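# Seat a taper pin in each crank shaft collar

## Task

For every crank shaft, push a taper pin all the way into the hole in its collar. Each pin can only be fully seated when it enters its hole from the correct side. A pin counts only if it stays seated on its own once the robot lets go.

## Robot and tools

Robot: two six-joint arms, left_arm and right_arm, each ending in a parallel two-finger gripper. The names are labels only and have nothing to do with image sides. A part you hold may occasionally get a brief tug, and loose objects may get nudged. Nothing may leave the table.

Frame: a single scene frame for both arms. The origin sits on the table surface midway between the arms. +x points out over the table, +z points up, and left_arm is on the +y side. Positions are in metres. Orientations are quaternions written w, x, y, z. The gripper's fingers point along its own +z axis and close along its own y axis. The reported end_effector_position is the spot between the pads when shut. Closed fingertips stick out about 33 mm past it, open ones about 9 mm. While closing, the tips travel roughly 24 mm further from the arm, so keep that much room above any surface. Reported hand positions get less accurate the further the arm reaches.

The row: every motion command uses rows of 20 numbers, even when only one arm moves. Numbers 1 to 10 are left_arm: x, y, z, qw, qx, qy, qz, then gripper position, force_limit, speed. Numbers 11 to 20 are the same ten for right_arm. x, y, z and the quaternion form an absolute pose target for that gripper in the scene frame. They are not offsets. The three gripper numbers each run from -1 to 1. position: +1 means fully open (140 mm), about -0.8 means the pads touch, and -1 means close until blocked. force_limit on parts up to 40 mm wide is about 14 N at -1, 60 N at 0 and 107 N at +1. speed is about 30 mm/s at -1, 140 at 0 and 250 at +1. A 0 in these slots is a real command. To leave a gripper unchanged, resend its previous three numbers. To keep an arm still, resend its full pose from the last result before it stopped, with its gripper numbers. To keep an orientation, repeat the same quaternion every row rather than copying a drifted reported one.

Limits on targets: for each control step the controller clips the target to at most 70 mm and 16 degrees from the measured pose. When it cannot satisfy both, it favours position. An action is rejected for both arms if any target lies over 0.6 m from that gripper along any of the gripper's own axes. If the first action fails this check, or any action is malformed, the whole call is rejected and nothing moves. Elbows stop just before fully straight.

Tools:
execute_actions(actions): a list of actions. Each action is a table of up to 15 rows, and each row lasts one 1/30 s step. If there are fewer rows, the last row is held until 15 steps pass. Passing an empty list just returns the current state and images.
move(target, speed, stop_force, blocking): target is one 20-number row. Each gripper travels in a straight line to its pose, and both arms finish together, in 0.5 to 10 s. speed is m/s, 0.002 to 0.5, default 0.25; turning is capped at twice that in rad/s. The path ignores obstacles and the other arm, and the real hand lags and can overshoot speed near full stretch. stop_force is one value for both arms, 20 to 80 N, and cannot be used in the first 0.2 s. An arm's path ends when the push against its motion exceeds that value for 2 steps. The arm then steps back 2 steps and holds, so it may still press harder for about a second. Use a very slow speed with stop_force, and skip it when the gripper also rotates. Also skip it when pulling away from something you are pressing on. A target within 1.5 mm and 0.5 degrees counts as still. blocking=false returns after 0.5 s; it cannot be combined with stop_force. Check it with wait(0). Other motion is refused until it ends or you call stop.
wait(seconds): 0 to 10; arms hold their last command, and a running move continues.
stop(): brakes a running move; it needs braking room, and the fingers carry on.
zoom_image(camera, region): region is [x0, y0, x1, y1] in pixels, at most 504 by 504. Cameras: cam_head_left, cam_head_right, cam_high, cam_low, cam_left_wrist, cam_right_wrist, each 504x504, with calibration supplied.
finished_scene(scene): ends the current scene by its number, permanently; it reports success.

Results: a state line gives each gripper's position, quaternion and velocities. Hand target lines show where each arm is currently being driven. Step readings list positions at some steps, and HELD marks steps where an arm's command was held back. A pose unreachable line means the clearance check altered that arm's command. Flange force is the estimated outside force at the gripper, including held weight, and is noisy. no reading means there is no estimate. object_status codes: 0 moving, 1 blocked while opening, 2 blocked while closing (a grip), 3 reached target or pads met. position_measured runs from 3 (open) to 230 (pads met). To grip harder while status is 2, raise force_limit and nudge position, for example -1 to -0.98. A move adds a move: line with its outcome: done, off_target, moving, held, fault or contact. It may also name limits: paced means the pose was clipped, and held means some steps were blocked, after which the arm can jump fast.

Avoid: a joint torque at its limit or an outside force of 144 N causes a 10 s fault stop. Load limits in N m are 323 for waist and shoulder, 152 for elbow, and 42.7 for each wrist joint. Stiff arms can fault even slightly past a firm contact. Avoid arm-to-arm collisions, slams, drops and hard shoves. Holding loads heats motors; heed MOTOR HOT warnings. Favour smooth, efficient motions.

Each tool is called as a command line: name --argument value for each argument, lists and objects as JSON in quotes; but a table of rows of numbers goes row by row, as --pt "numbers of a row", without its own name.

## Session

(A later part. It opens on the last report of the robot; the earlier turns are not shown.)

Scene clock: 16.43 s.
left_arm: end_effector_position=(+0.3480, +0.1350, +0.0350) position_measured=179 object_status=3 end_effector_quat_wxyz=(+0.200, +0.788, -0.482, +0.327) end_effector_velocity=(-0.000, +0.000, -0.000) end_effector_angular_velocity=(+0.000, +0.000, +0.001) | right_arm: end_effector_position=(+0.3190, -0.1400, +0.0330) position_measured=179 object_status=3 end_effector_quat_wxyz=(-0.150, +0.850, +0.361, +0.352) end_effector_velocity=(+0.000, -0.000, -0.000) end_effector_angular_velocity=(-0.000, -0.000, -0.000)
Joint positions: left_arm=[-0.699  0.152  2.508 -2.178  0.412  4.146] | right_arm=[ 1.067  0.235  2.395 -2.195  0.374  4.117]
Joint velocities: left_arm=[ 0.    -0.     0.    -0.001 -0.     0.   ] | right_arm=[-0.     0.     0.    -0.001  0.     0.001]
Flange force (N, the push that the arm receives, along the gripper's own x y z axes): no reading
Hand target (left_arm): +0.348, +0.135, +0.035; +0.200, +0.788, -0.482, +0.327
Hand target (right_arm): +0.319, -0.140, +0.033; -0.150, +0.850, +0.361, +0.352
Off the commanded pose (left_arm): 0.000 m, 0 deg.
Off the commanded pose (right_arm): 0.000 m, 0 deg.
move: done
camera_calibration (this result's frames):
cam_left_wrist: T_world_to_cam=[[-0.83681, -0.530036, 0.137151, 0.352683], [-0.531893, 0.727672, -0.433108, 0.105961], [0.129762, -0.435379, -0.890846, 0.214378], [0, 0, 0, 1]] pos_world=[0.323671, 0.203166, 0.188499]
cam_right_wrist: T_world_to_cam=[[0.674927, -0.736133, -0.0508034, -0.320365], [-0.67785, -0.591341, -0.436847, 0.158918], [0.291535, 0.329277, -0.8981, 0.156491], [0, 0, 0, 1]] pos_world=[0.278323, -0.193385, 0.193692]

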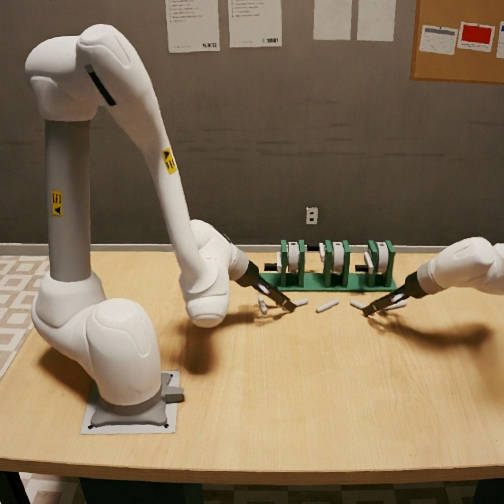

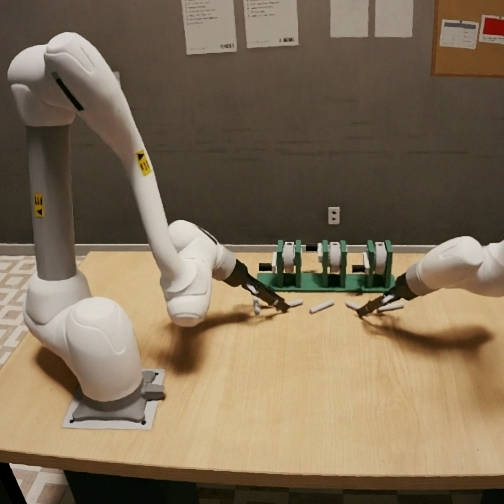

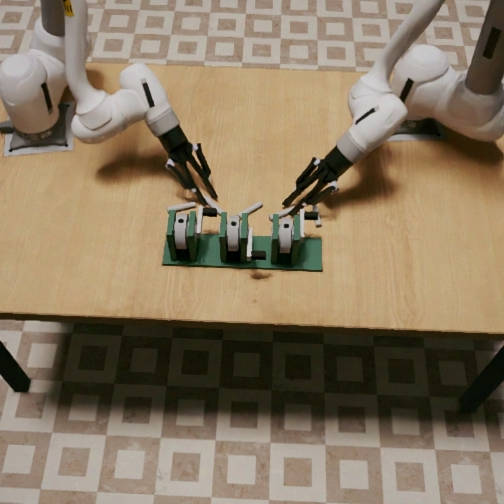

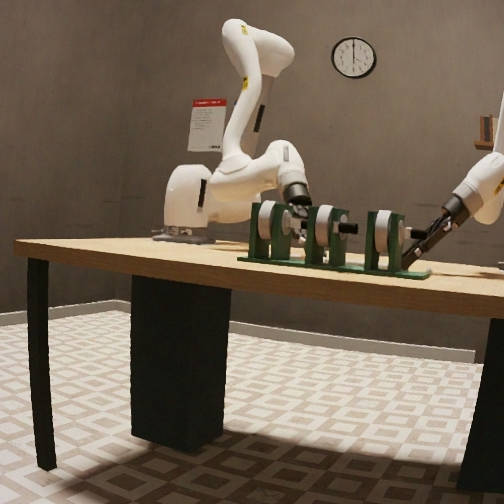

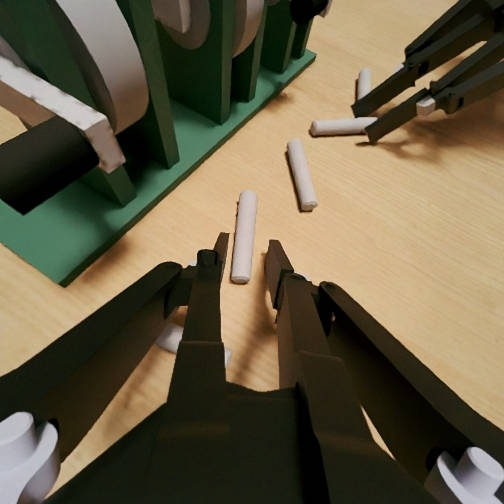

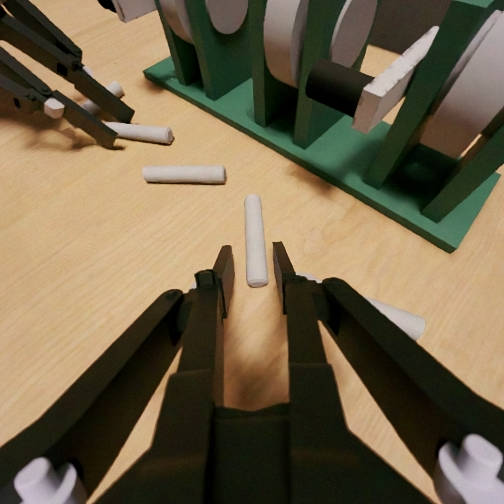

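move --target '[0.348,0.135,0.035,0.2,0.788,-0.482,0.327,-1,0.6,-0.7,0.319,-0.140,0.033,-0.15,0.85,0.361,0.352,-1,0.6,-0.7]'

move --target '[0.32,0.135,0.12,0.2,0.788,-0.482,0.327,-1,0.6,-0.7,0.30,-0.140,0.12,-0.15,0.85,0.361,0.352,-1,0.6,-0.7]' --speed 0.15

Scene clock: 17.93 s.
left_arm: end_effector_position=(+0.3480, +0.1350, +0.0350) position_measured=213 object_status=2 end_effector_quat_wxyz=(+0.200, +0.788, -0.482, +0.327) end_effector_velocity=(-0.000, +0.000, -0.000) end_effector_angular_velocity=(+0.000, +0.000, +0.000) | right_arm: end_effector_position=(+0.3190, -0.1400, +0.0330) position_measured=211 object_status=2 end_effector_quat_wxyz=(-0.150, +0.850, +0.361, +0.352) end_effector_velocity=(-0.001, +0.000, +0.000) end_effector_angular_velocity=(+0.000, +0.000, +0.001)
Joint positions: left_arm=[-0.699  0.152  2.508 -2.178  0.412  4.146] | right_arm=[ 1.067  0.235  2.395 -2.195  0.374  4.117]
Joint velocities: left_arm=[-0.  0.  0. -0. -0. -0.] | right_arm=[ 0.001 -0.    -0.     0.    -0.     0.   ]
Flange force (N, the push that the arm receives, along the gripper's own x y z axes): no reading
Hand target (left_arm): +0.348, +0.135, +0.035; +0.200, +0.788, -0.482, +0.327
Hand target (right_arm): +0.319, -0.140, +0.033; -0.150, +0.850, +0.361, +0.352
Off the commanded pose (left_arm): 0.000 m, 0 deg.
Off the commanded pose (right_arm): 0.000 m, 0 deg.
move: done
camera_calibration (this result's frames):
cam_left_wrist: T_world_to_cam=[[-0.836799, -0.530041, 0.137201, 0.352672], [-0.531913, 0.727633, -0.43315, 0.105981], [0.129755, -0.435439, -0.890818, 0.214392], [0, 0, 0, 1]] pos_world=[0.323669, 0.20317, 0.188503]
cam_right_wrist: T_world_to_cam=[[0.674932, -0.736127, -0.0508304, -0.320357], [-0.67783, -0.591311, -0.436917, 0.158934], [0.29157, 0.329344, -0.898064, 0.15649], [0, 0, 0, 1]] pos_world=[0.278321, -0.193384, 0.193695]

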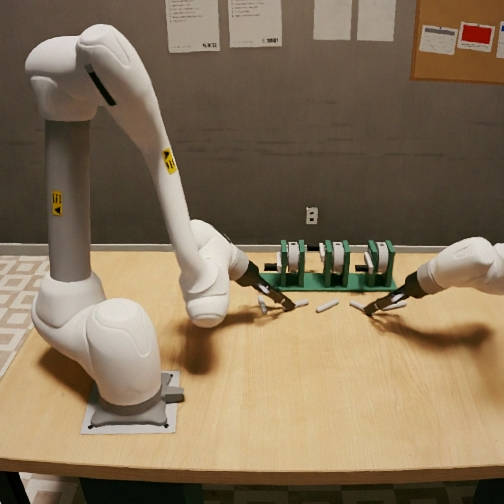

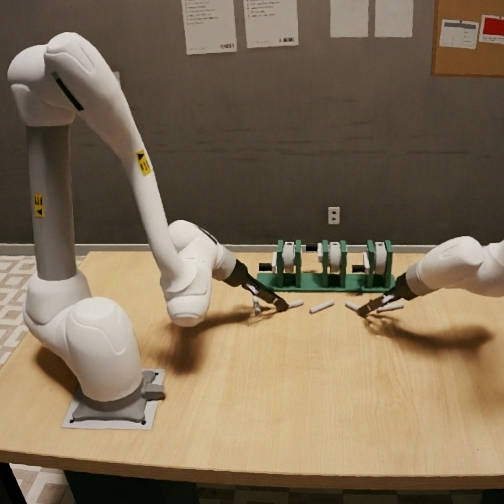

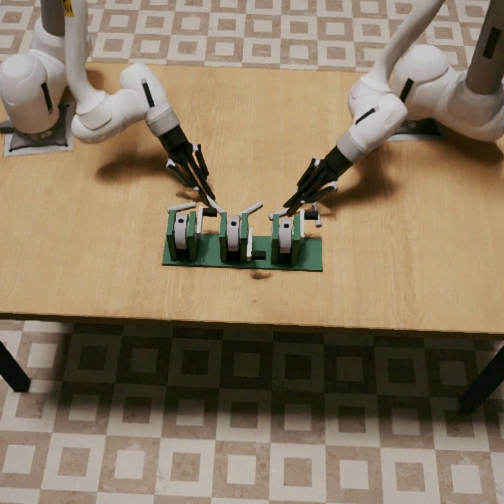

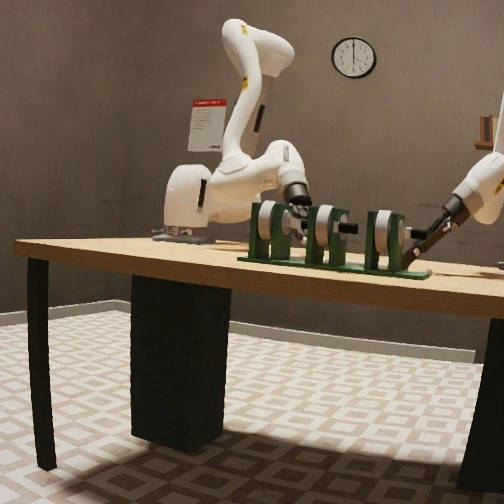

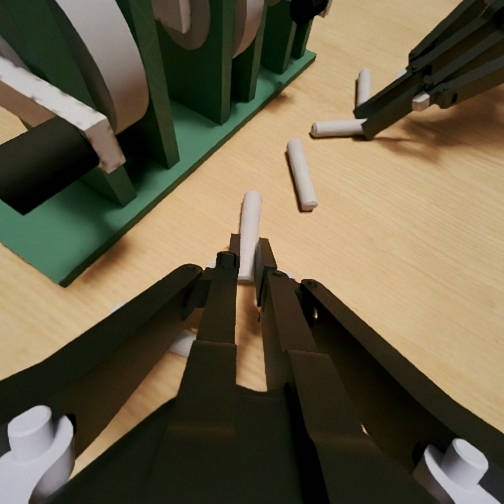

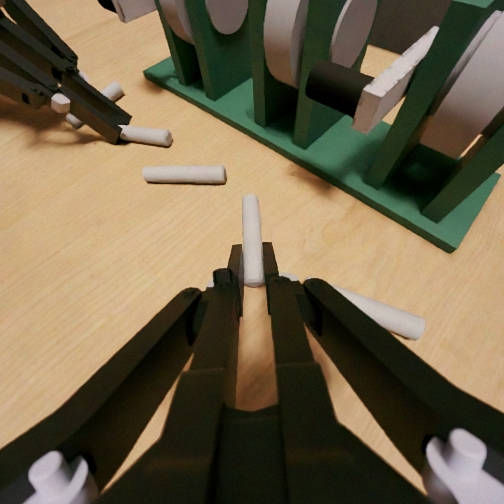

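Scene clock: 19.00 s.
left_arm: end_effector_position=(+0.3200, +0.1349, +0.1201) position_measured=213 object_status=2 end_effector_quat_wxyz=(+0.200, +0.788, -0.482, +0.327) end_effector_velocity=(+0.000, -0.000, +0.001) end_effector_angular_velocity=(+0.004, +0.003, -0.001) | right_arm: end_effector_position=(+0.2999, -0.1397, +0.1199) position_measured=211 object_status=2 end_effector_quat_wxyz=(-0.151, +0.850, +0.361, +0.352) end_effector_velocity=(+0.001, -0.000, +0.001) end_effector_angular_velocity=(-0.002, -0.001, -0.002)
Joint positions: left_arm=[-0.748 -0.072  2.483 -1.596  0.303  3.485] | right_arm=[ 1.11   0.065  2.346 -1.562  0.33   3.483]
Joint velocities: left_arm=[ 0.    -0.001 -0.004  0.032  0.    -0.032] | right_arm=[-0.    -0.001 -0.002  0.012  0.003 -0.012]
Flange force (N, the push that the arm receives, along the gripper's own x y z axes): no reading
Hand target (left_arm): +0.320, +0.135, +0.120; +0.200, +0.788, -0.482, +0.327
Hand target (right_arm): +0.300, -0.140, +0.120; -0.150, +0.850, +0.361, +0.352
Off the commanded pose (left_arm): 0.000 m, 0 deg.
Off the commanded pose (right_arm): 0.000 m, 0 deg.
move: done
camera_calibration (this result's frames):
cam_left_wrist: T_world_to_cam=[[-0.836775, -0.530104, 0.137104, 0.317582], [-0.531801, 0.727205, -0.434005, 0.128149], [0.130365, -0.436076, -0.890417, 0.29368], [0, 0, 0, 1]] pos_world=[0.295609, 0.203227, 0.273573]
cam_right_wrist: T_world_to_cam=[[0.675359, -0.735691, -0.0514626, -0.302848], [-0.677516, -0.591362, -0.437337, 0.184105], [0.291312, 0.330226, -0.897824, 0.24019], [0, 0, 0, 1]] pos_world=[0.259295, -0.193247, 0.280579]

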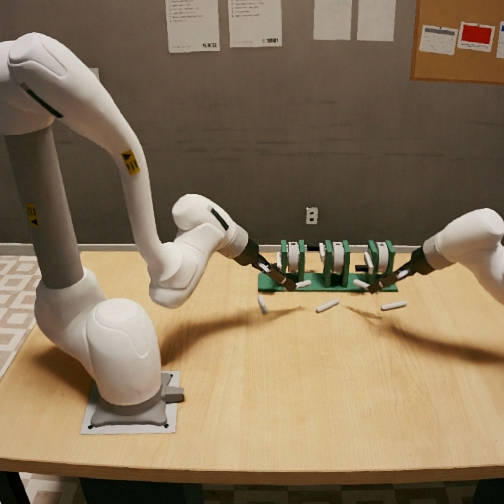

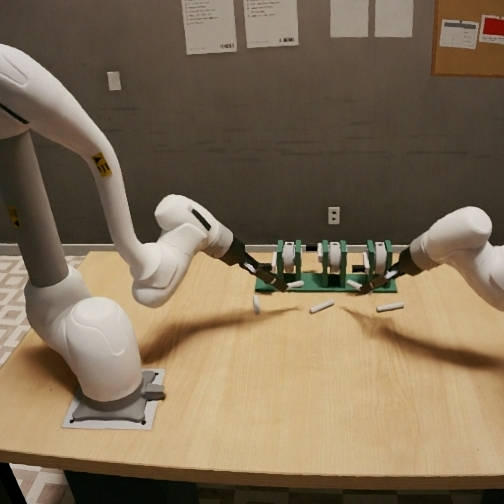

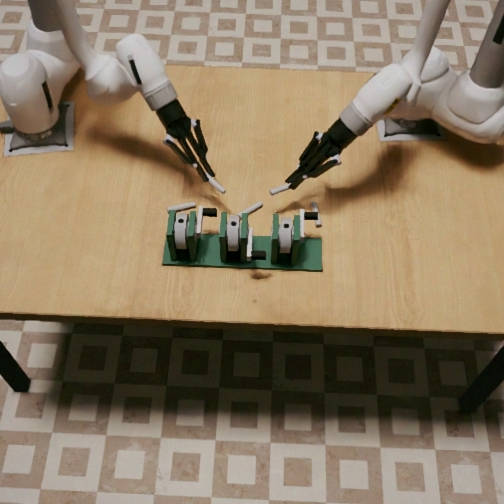

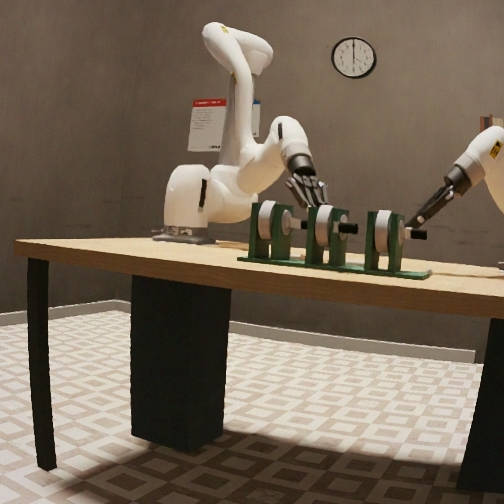

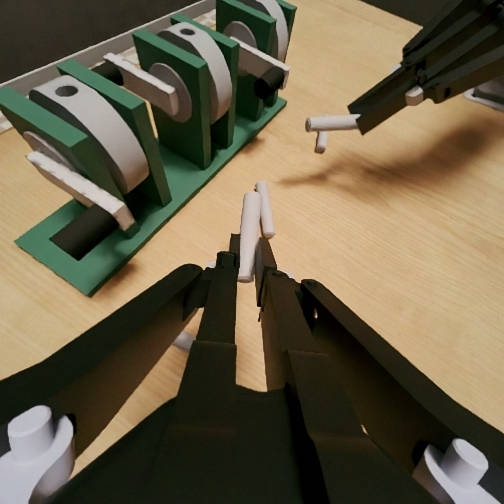

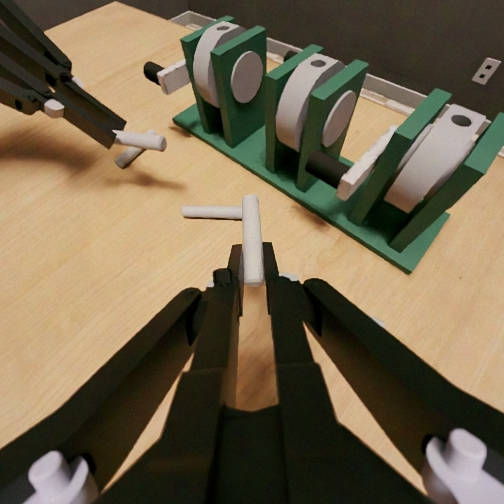

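zoom_image --camera "cam_left_wrist" --region '[200,180,310,290]'

zoom_image --camera "cam_right_wrist" --region '[170,185,280,295]'

Region (200, 180, 310, 290) of cam_left_wrist's 504x504 image, scaled by 4.582, with more detail than that image has.

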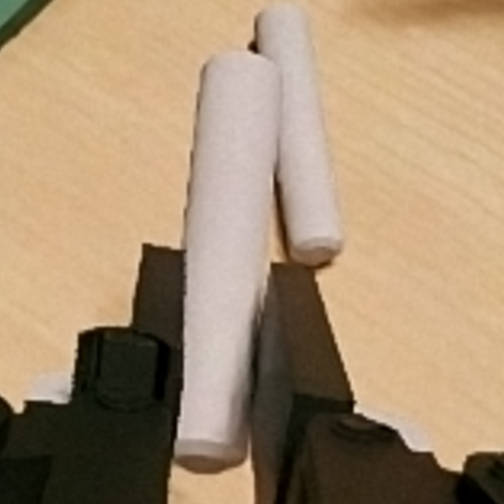

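Region (170, 185, 280, 295) of cam_right_wrist's 504x504 image, scaled by 4.582, with more detail than that image has.

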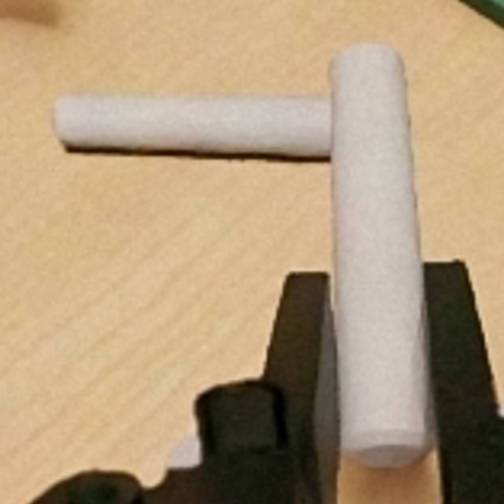

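move --target '[0.32,0.16,0.25,0.2,0.788,-0.482,0.327,-1,0.6,-0.7,0.33,-0.17,0.27,0.143,0.346,0.856,0.355,-1,0.6,-0.7]' --speed 0.4

move --target '[0.5,0.1,0.25,0.271,0.653,-0.653,0.271,-1,0.6,-0.7,0.478,-0.195,0.25,0.3827,0,0.9239,0,-1,0.6,-0.7]' --speed 0.3

Scene clock: 22.83 s.
left_arm: end_effector_position=(+0.3199, +0.1598, +0.2503) position_measured=213 object_status=2 end_effector_quat_wxyz=(+0.200, +0.788, -0.482, +0.327) end_effector_velocity=(-0.000, -0.000, +0.000) end_effector_angular_velocity=(-0.000, +0.000, -0.000) | right_arm: end_effector_position=(+0.3301, -0.1695, +0.2701) position_measured=211 object_status=2 end_effector_quat_wxyz=(+0.143, +0.346, +0.856, +0.356) end_effector_velocity=(+0.000, +0.000, +0.000) end_effector_angular_velocity=(+0.000, +0.001, +0.001)
Joint positions: left_arm=[-0.685 -0.291  2.349 -0.795  0.494  2.667] | right_arm=[ 1.016 -0.167  2.22  -0.689  0.429  0.921]
Joint velocities: left_arm=[-0.    -0.    -0.     0.     0.    -0.001] | right_arm=[-0.001 -0.    -0.001  0.006 -0.    -0.007]
Flange force (N, the push that the arm receives, along the gripper's own x y z axes): no reading
Hand target (left_arm): +0.320, +0.160, +0.250; +0.200, +0.788, -0.482, +0.327
Hand target (right_arm): +0.330, -0.169, +0.270; +0.143, +0.346, +0.856, +0.356
Off the commanded pose (left_arm): 0.000 m, 0 deg.
Off the commanded pose (right_arm): 0.001 m, 0 deg.
move: done
camera_calibration (this result's frames):
cam_left_wrist: T_world_to_cam=[[-0.837027, -0.529612, 0.137464, 0.312718], [-0.531515, 0.727364, -0.43409, 0.166386], [0.129912, -0.436409, -0.89032, 0.420613], [0, 0, 0, 1]] pos_world=[0.295547, 0.228155, 0.403719]
cam_right_wrist: T_world_to_cam=[[0.541953, 0.446953, 0.711702, -0.299022], [0.480741, -0.859489, 0.173685, -0.340234], [0.689329, 0.248015, -0.680672, 0.172045], [0, 0, 0, 1]] pos_world=[0.207025, -0.201449, 0.389014]

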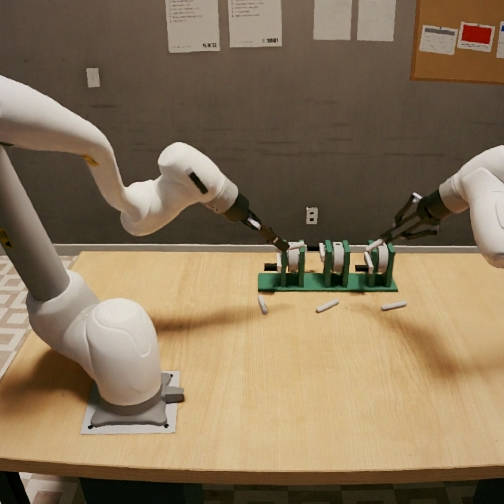

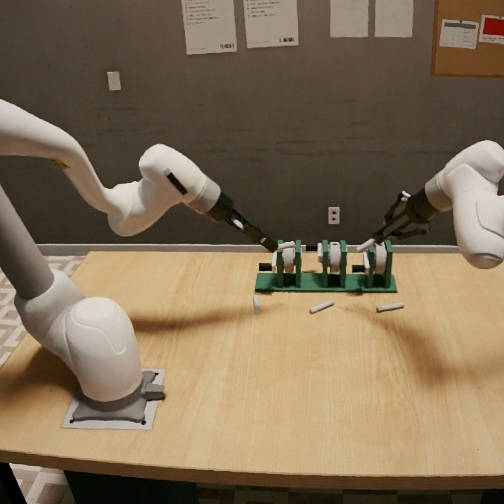

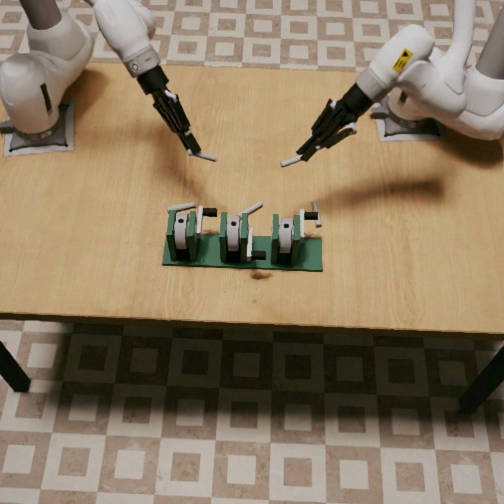

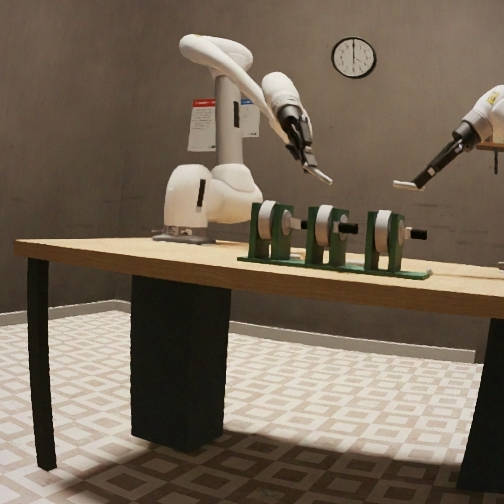

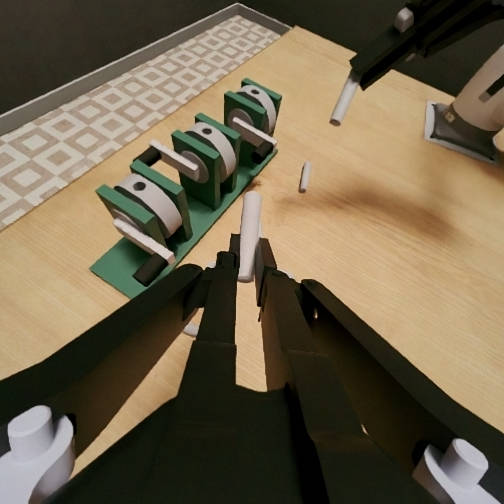

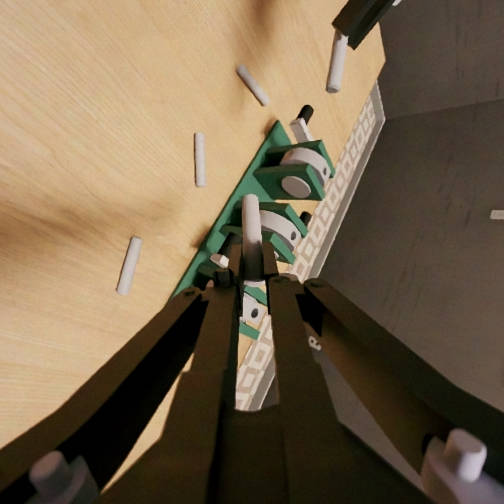

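Scene clock: 25.07 s.
left_arm: end_effector_position=(+0.5000, +0.0998, +0.2500) position_measured=213 object_status=2 end_effector_quat_wxyz=(+0.271, +0.653, -0.653, +0.271) end_effector_velocity=(-0.000, -0.000, -0.001) end_effector_angular_velocity=(+0.000, +0.001, -0.001) | right_arm: end_effector_position=(+0.4780, -0.1948, +0.2498) position_measured=211 object_status=2 end_effector_quat_wxyz=(+0.383, -0.000, +0.924, -0.000) end_effector_velocity=(+0.000, -0.001, +0.001) end_effector_angular_velocity=(-0.001, -0.001, -0.001)
Joint positions: left_arm=[-0.457  0.179  1.911 -0.936  0.959  3.299] | right_arm=[ 0.986  0.116  1.986 -0.947  0.923  0.142]
Joint velocities: left_arm=[-0.     0.001 -0.     0.     0.001  0.001] | right_arm=[ 0.    -0.001 -0.    -0.     0.002 -0.   ]
Flange force (N, the push that the arm receives, along the gripper's own x y z axes): left_arm=[-1.1 4.2 2.5] | right_arm=[3.8 -0.4 0.1]
Hand target (left_arm): +0.500, +0.100, +0.250; +0.271, +0.653, -0.653, +0.271
Hand target (right_arm): +0.478, -0.195, +0.250; +0.383, -0.000, +0.924, -0.000
Off the commanded pose (left_arm): 0.000 m, 0 deg.
Off the commanded pose (right_arm): 0.000 m, 0 deg.
move: done
camera_calibration (this result's frames):
cam_left_wrist: T_world_to_cam=[[-0.986395, -0.0909696, 0.136932, 0.4628], [-0.142154, 0.890348, -0.432519, 0.0942815], [-0.0825711, -0.4461, -0.891166, 0.478201], [0, 0, 0, 1]] pos_world=[0.509391, 0.171483, 0.403563]
cam_right_wrist: T_world_to_cam=[[0.0498766, 0.996874, 0.0612713, 0.151388], [0.437007, -0.0769459, 0.896161, -0.436686], [0.898074, -0.0179215, -0.439479, -0.149191], [0, 0, 0, 1]] pos_world=[0.317269, -0.187189, 0.316499]

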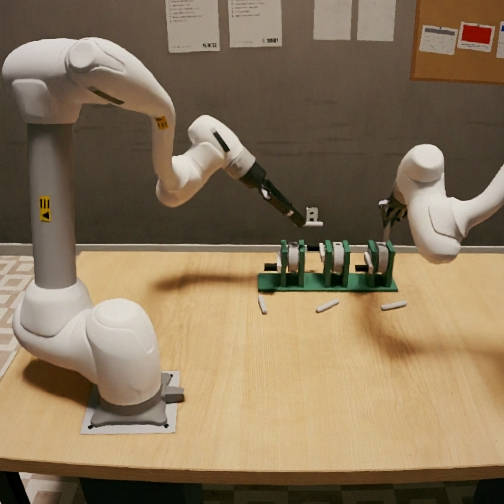

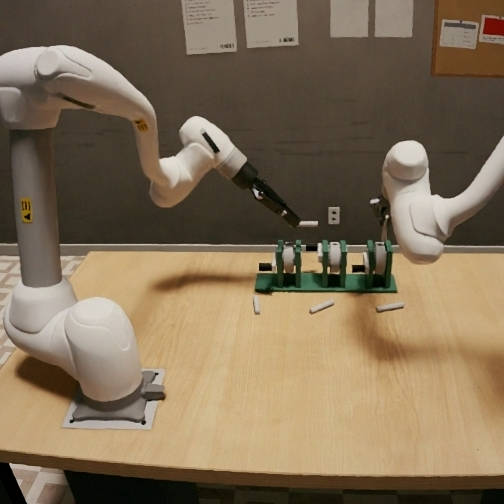

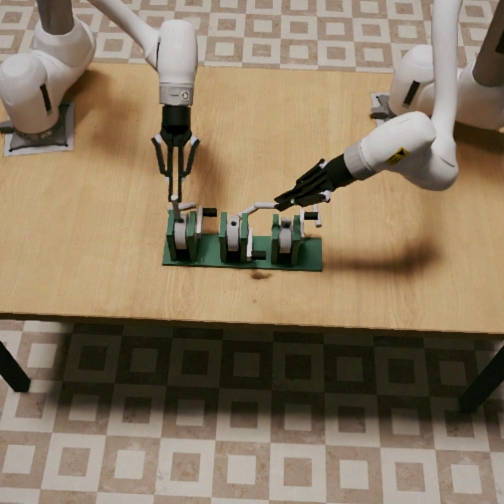

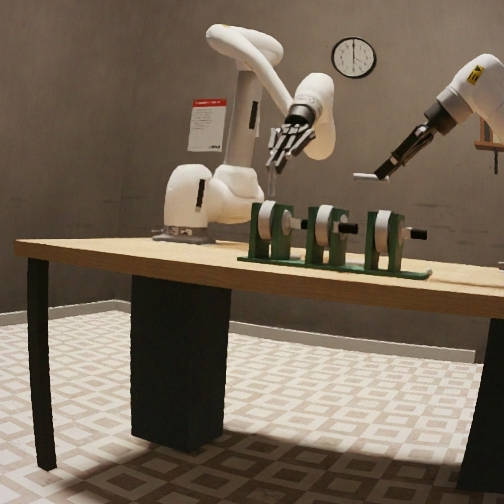

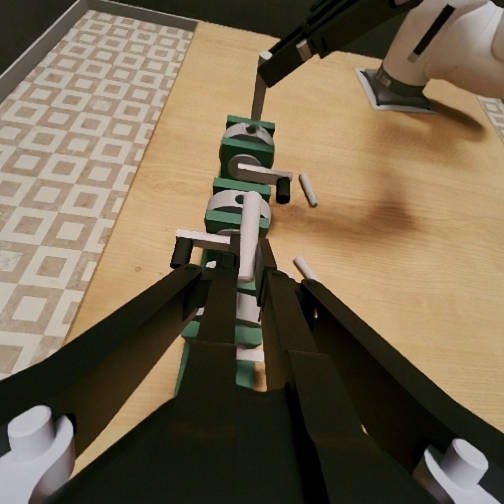

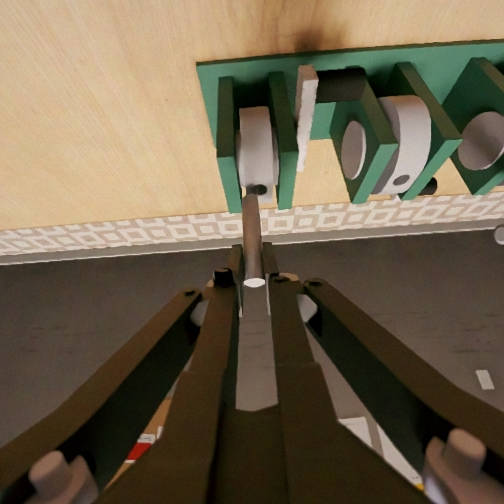

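move --target '[0.5,0.1,0.25,0.271,0.653,-0.653,0.271,-1,0.6,-0.7,0.483,-0.185,0.246,0.3827,0,0.9239,0,-1,0.6,-0.7]' --speed 0.05

zoom_image --camera "cam_left_wrist" --region '[200,45,310,155]'

zoom_image --camera "cam_right_wrist" --region '[210,160,290,240]'

zoom_image --camera "cam_low" --region '[240,155,310,225]'

Scene clock: 26.60 s.
left_arm: end_effector_position=(+0.5000, +0.1000, +0.2500) position_measured=213 object_status=2 end_effector_quat_wxyz=(+0.271, +0.653, -0.653, +0.271) end_effector_velocity=(-0.001, -0.000, +0.000) end_effector_angular_velocity=(-0.001, +0.001, -0.000) | right_arm: end_effector_position=(+0.4830, -0.1850, +0.2460) position_measured=211 object_status=2 end_effector_quat_wxyz=(+0.383, +0.000, +0.924, -0.000) end_effector_velocity=(+0.000, +0.000, -0.001) end_effector_angular_velocity=(-0.001, +0.001, +0.000)
Joint positions: left_arm=[-0.456  0.179  1.912 -0.937  0.959  3.3  ] | right_arm=[ 0.985  0.136  1.971 -0.951  0.919  0.147]
Joint velocities: left_arm=[-0.001 -0.     0.001 -0.001  0.001 -0.   ] | right_arm=[-0.     0.002 -0.     0.    -0.    -0.   ]
Flange force (N, the push that the arm receives, along the gripper's own x y z axes): left_arm=[0.0 2.2 1.5] | right_arm=[4.3 -0.7 1.0]
Hand target (left_arm): +0.500, +0.100, +0.250; +0.271, +0.653, -0.653, +0.271
Hand target (right_arm): +0.483, -0.185, +0.246; +0.383, +0.000, +0.924, -0.000
Off the commanded pose (left_arm): 0.000 m, 0 deg.
Off the commanded pose (right_arm): 0.000 m, 0 deg.
move: done
camera_calibration (this result's frames):
cam_left_wrist: T_world_to_cam=[[-0.986378, -0.090723, 0.137212, 0.462678], [-0.142117, 0.890046, -0.433153, 0.0942686], [-0.0828283, -0.446753, -0.890815, 0.47836], [0, 0, 0, 1]] pos_world=[0.509395, 0.171781, 0.403478]
cam_right_wrist: T_world_to_cam=[[0.0499879, 0.99686, 0.0614068, 0.141511], [0.436731, -0.0771111, 0.896281, -0.434638], [0.898202, -0.0179849, -0.439215, -0.155347], [0, 0, 0, 1]] pos_world=[0.322279, -0.177376, 0.312638]

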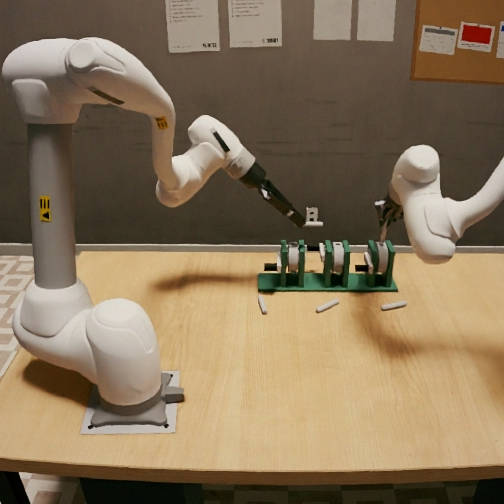

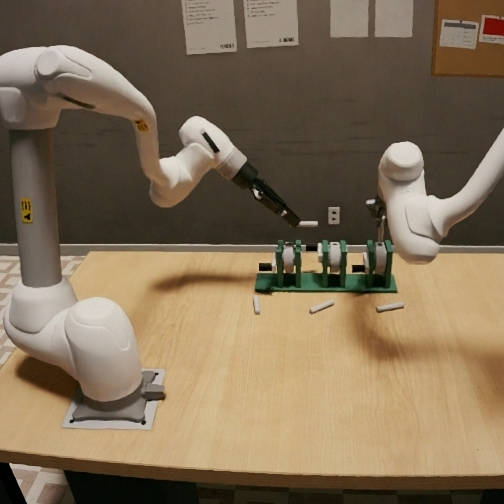

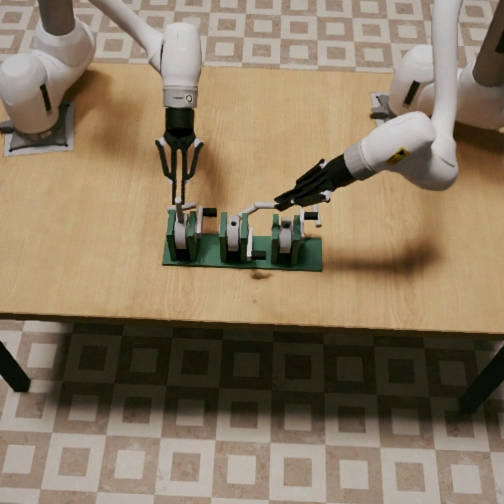

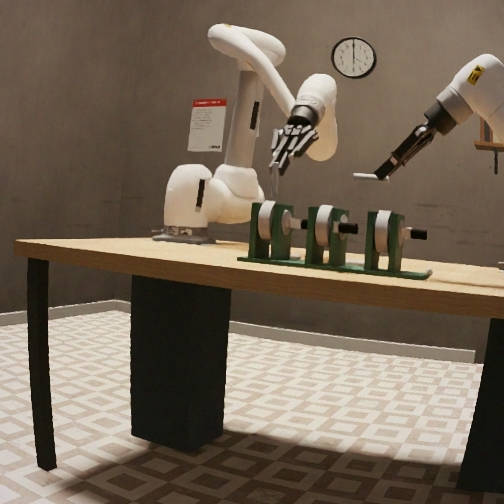

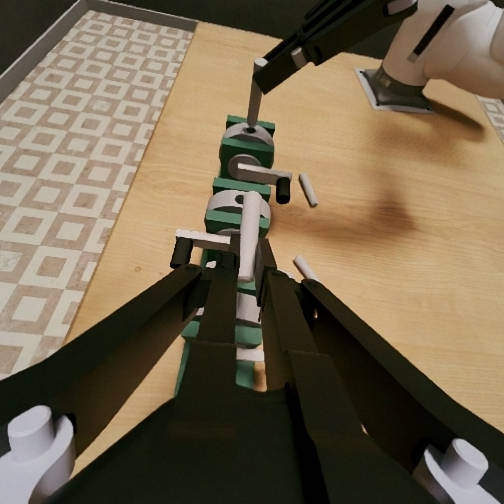

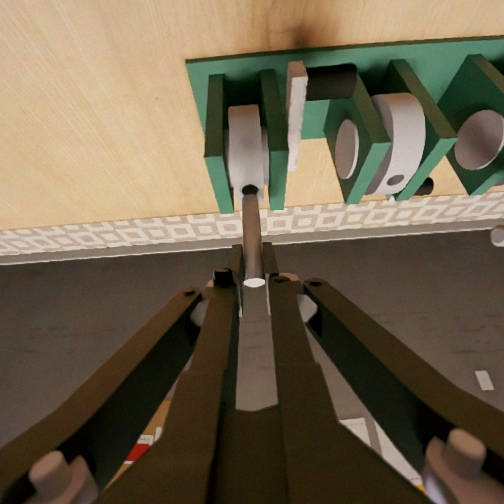

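Region (200, 45, 310, 155) of cam_left_wrist's 504x504 image, scaled by 4.582, with more detail than that image has.

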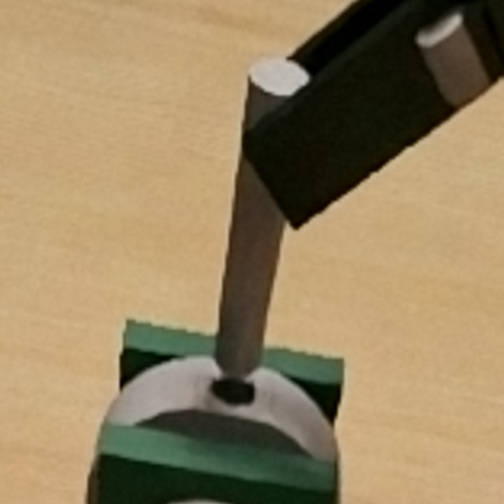

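Region (210, 160, 290, 240) of cam_right_wrist's 504x504 image, scaled by 6.300, with more detail than that image has.

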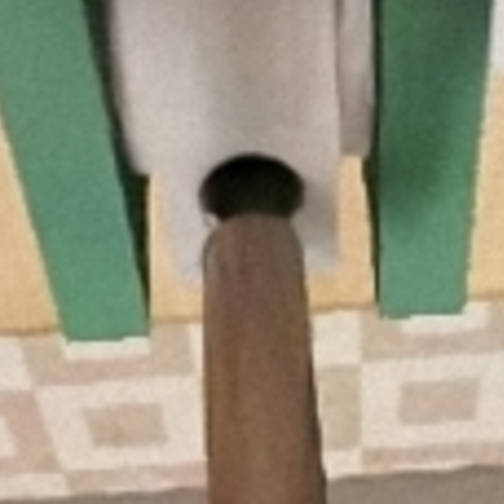

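Region (240, 155, 310, 225) of cam_low's 504x504 image, scaled by 7.200, with more detail than that image has.

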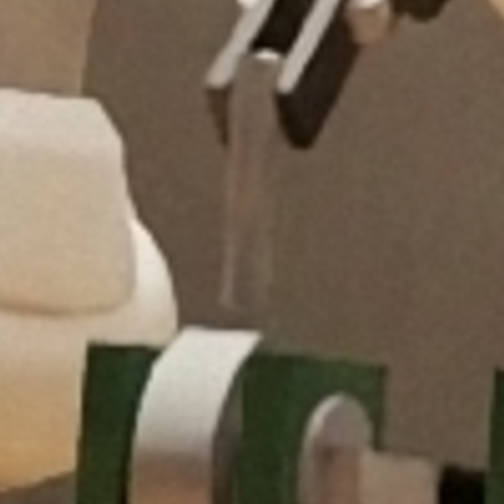

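Aligned, about 8 mm above.

move --target '[0.5,0.1,0.25,0.271,0.653,-0.653,0.271,-1,0.6,-0.7,0.483,-0.185,0.205,0.3827,0,0.9239,0,-1,0.6,-0.7]' --speed 0.01 --stop_force 20

zoom_image --camera "cam_left_wrist" --region '[200,45,310,155]'

Scene clock: 28.50 s.
left_arm: end_effector_position=(+0.5000, +0.1000, +0.2500) position_measured=213 object_status=2 end_effector_quat_wxyz=(+0.271, +0.653, -0.653, +0.271) end_effector_velocity=(-0.000, -0.000, -0.001) end_effector_angular_velocity=(-0.001, +0.002, +0.000) | right_arm: end_effector_position=(+0.4830, -0.1850, +0.2341) position_measured=211 object_status=2 end_effector_quat_wxyz=(+0.383, -0.000, +0.924, -0.000) end_effector_velocity=(+0.000, -0.000, +0.001) end_effector_angular_velocity=(-0.001, +0.000, -0.000)
Joint positions: left_arm=[-0.456  0.179  1.912 -0.937  0.959  3.3  ] | right_arm=[ 0.985  0.147  1.983 -0.965  0.906  0.17 ]
Joint velocities: left_arm=[-0.     0.001  0.    -0.002  0.     0.001] | right_arm=[-0.    -0.    -0.001  0.001  0.001 -0.001]
Flange force (N, the push that the arm receives, along the gripper's own x y z axes): left_arm=[-1.3 3.4 0.5] | right_arm=[-12.3 4.0 -18.3]
Hand target (left_arm): +0.500, +0.100, +0.250; +0.271, +0.653, -0.653, +0.271
Hand target (right_arm): +0.483, -0.185, +0.234; +0.383, +0.000, +0.924, +0.000
Off the commanded pose (left_arm): 0.000 m, 0 deg.
Off the commanded pose (right_arm): 0.029 m, 0 deg.
move: contact (right_arm)
camera_calibration (this result's frames):
cam_left_wrist: T_world_to_cam=[[-0.986376, -0.0907295, 0.137224, 0.462673], [-0.14213, 0.890038, -0.433165, 0.0942813], [-0.0828336, -0.446767, -0.890807, 0.478362], [0, 0, 0, 1]] pos_world=[0.509394, 0.17178, 0.403477]
cam_right_wrist: T_world_to_cam=[[0.0499252, 0.996869, 0.0613185, 0.142276], [0.436839, -0.0770064, 0.896238, -0.423971], [0.898153, -0.0179586, -0.439316, -0.160523], [0, 0, 0, 1]] pos_world=[0.322279, -0.177362, 0.300734]

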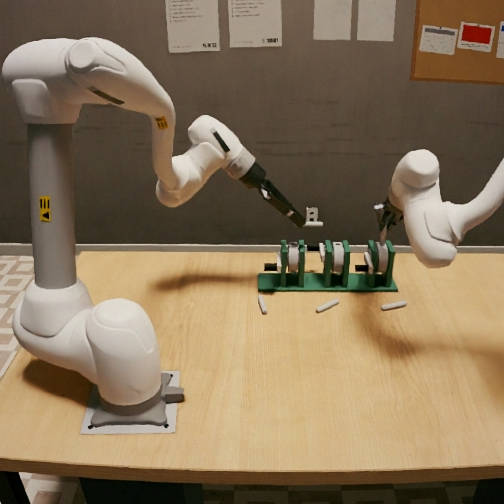

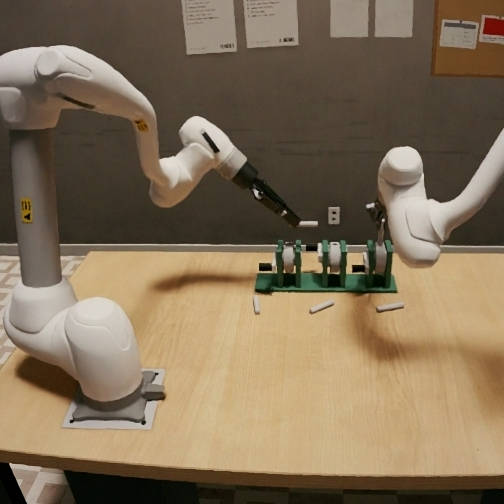

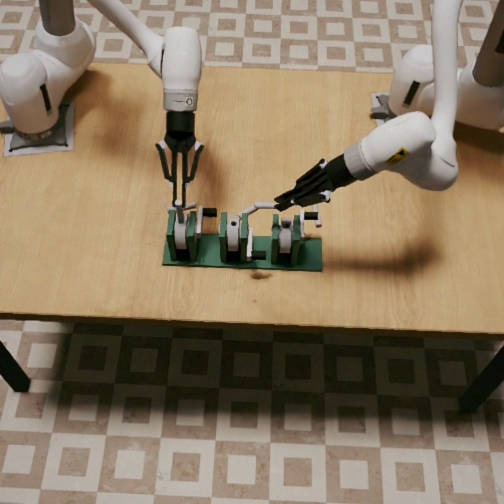

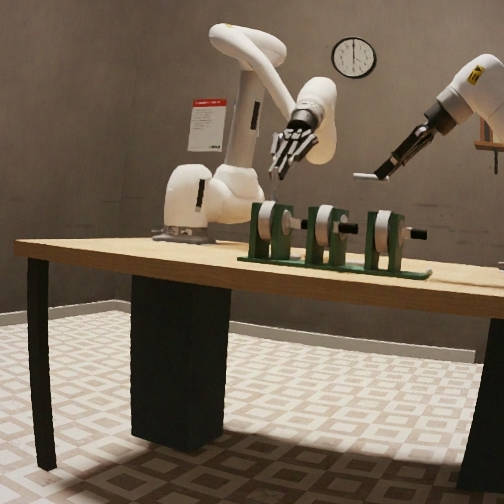

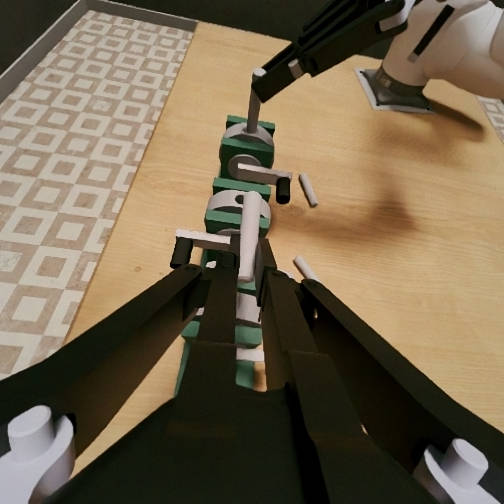

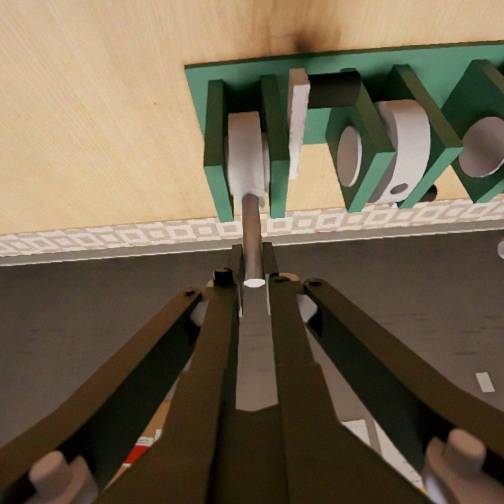

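Region (200, 45, 310, 155) of cam_left_wrist's 504x504 image, scaled by 4.582, with more detail than that image has.

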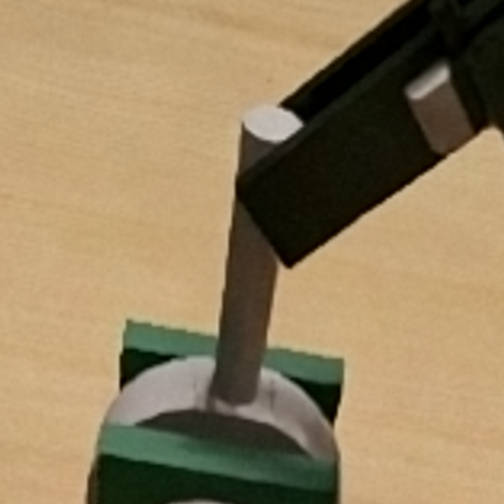

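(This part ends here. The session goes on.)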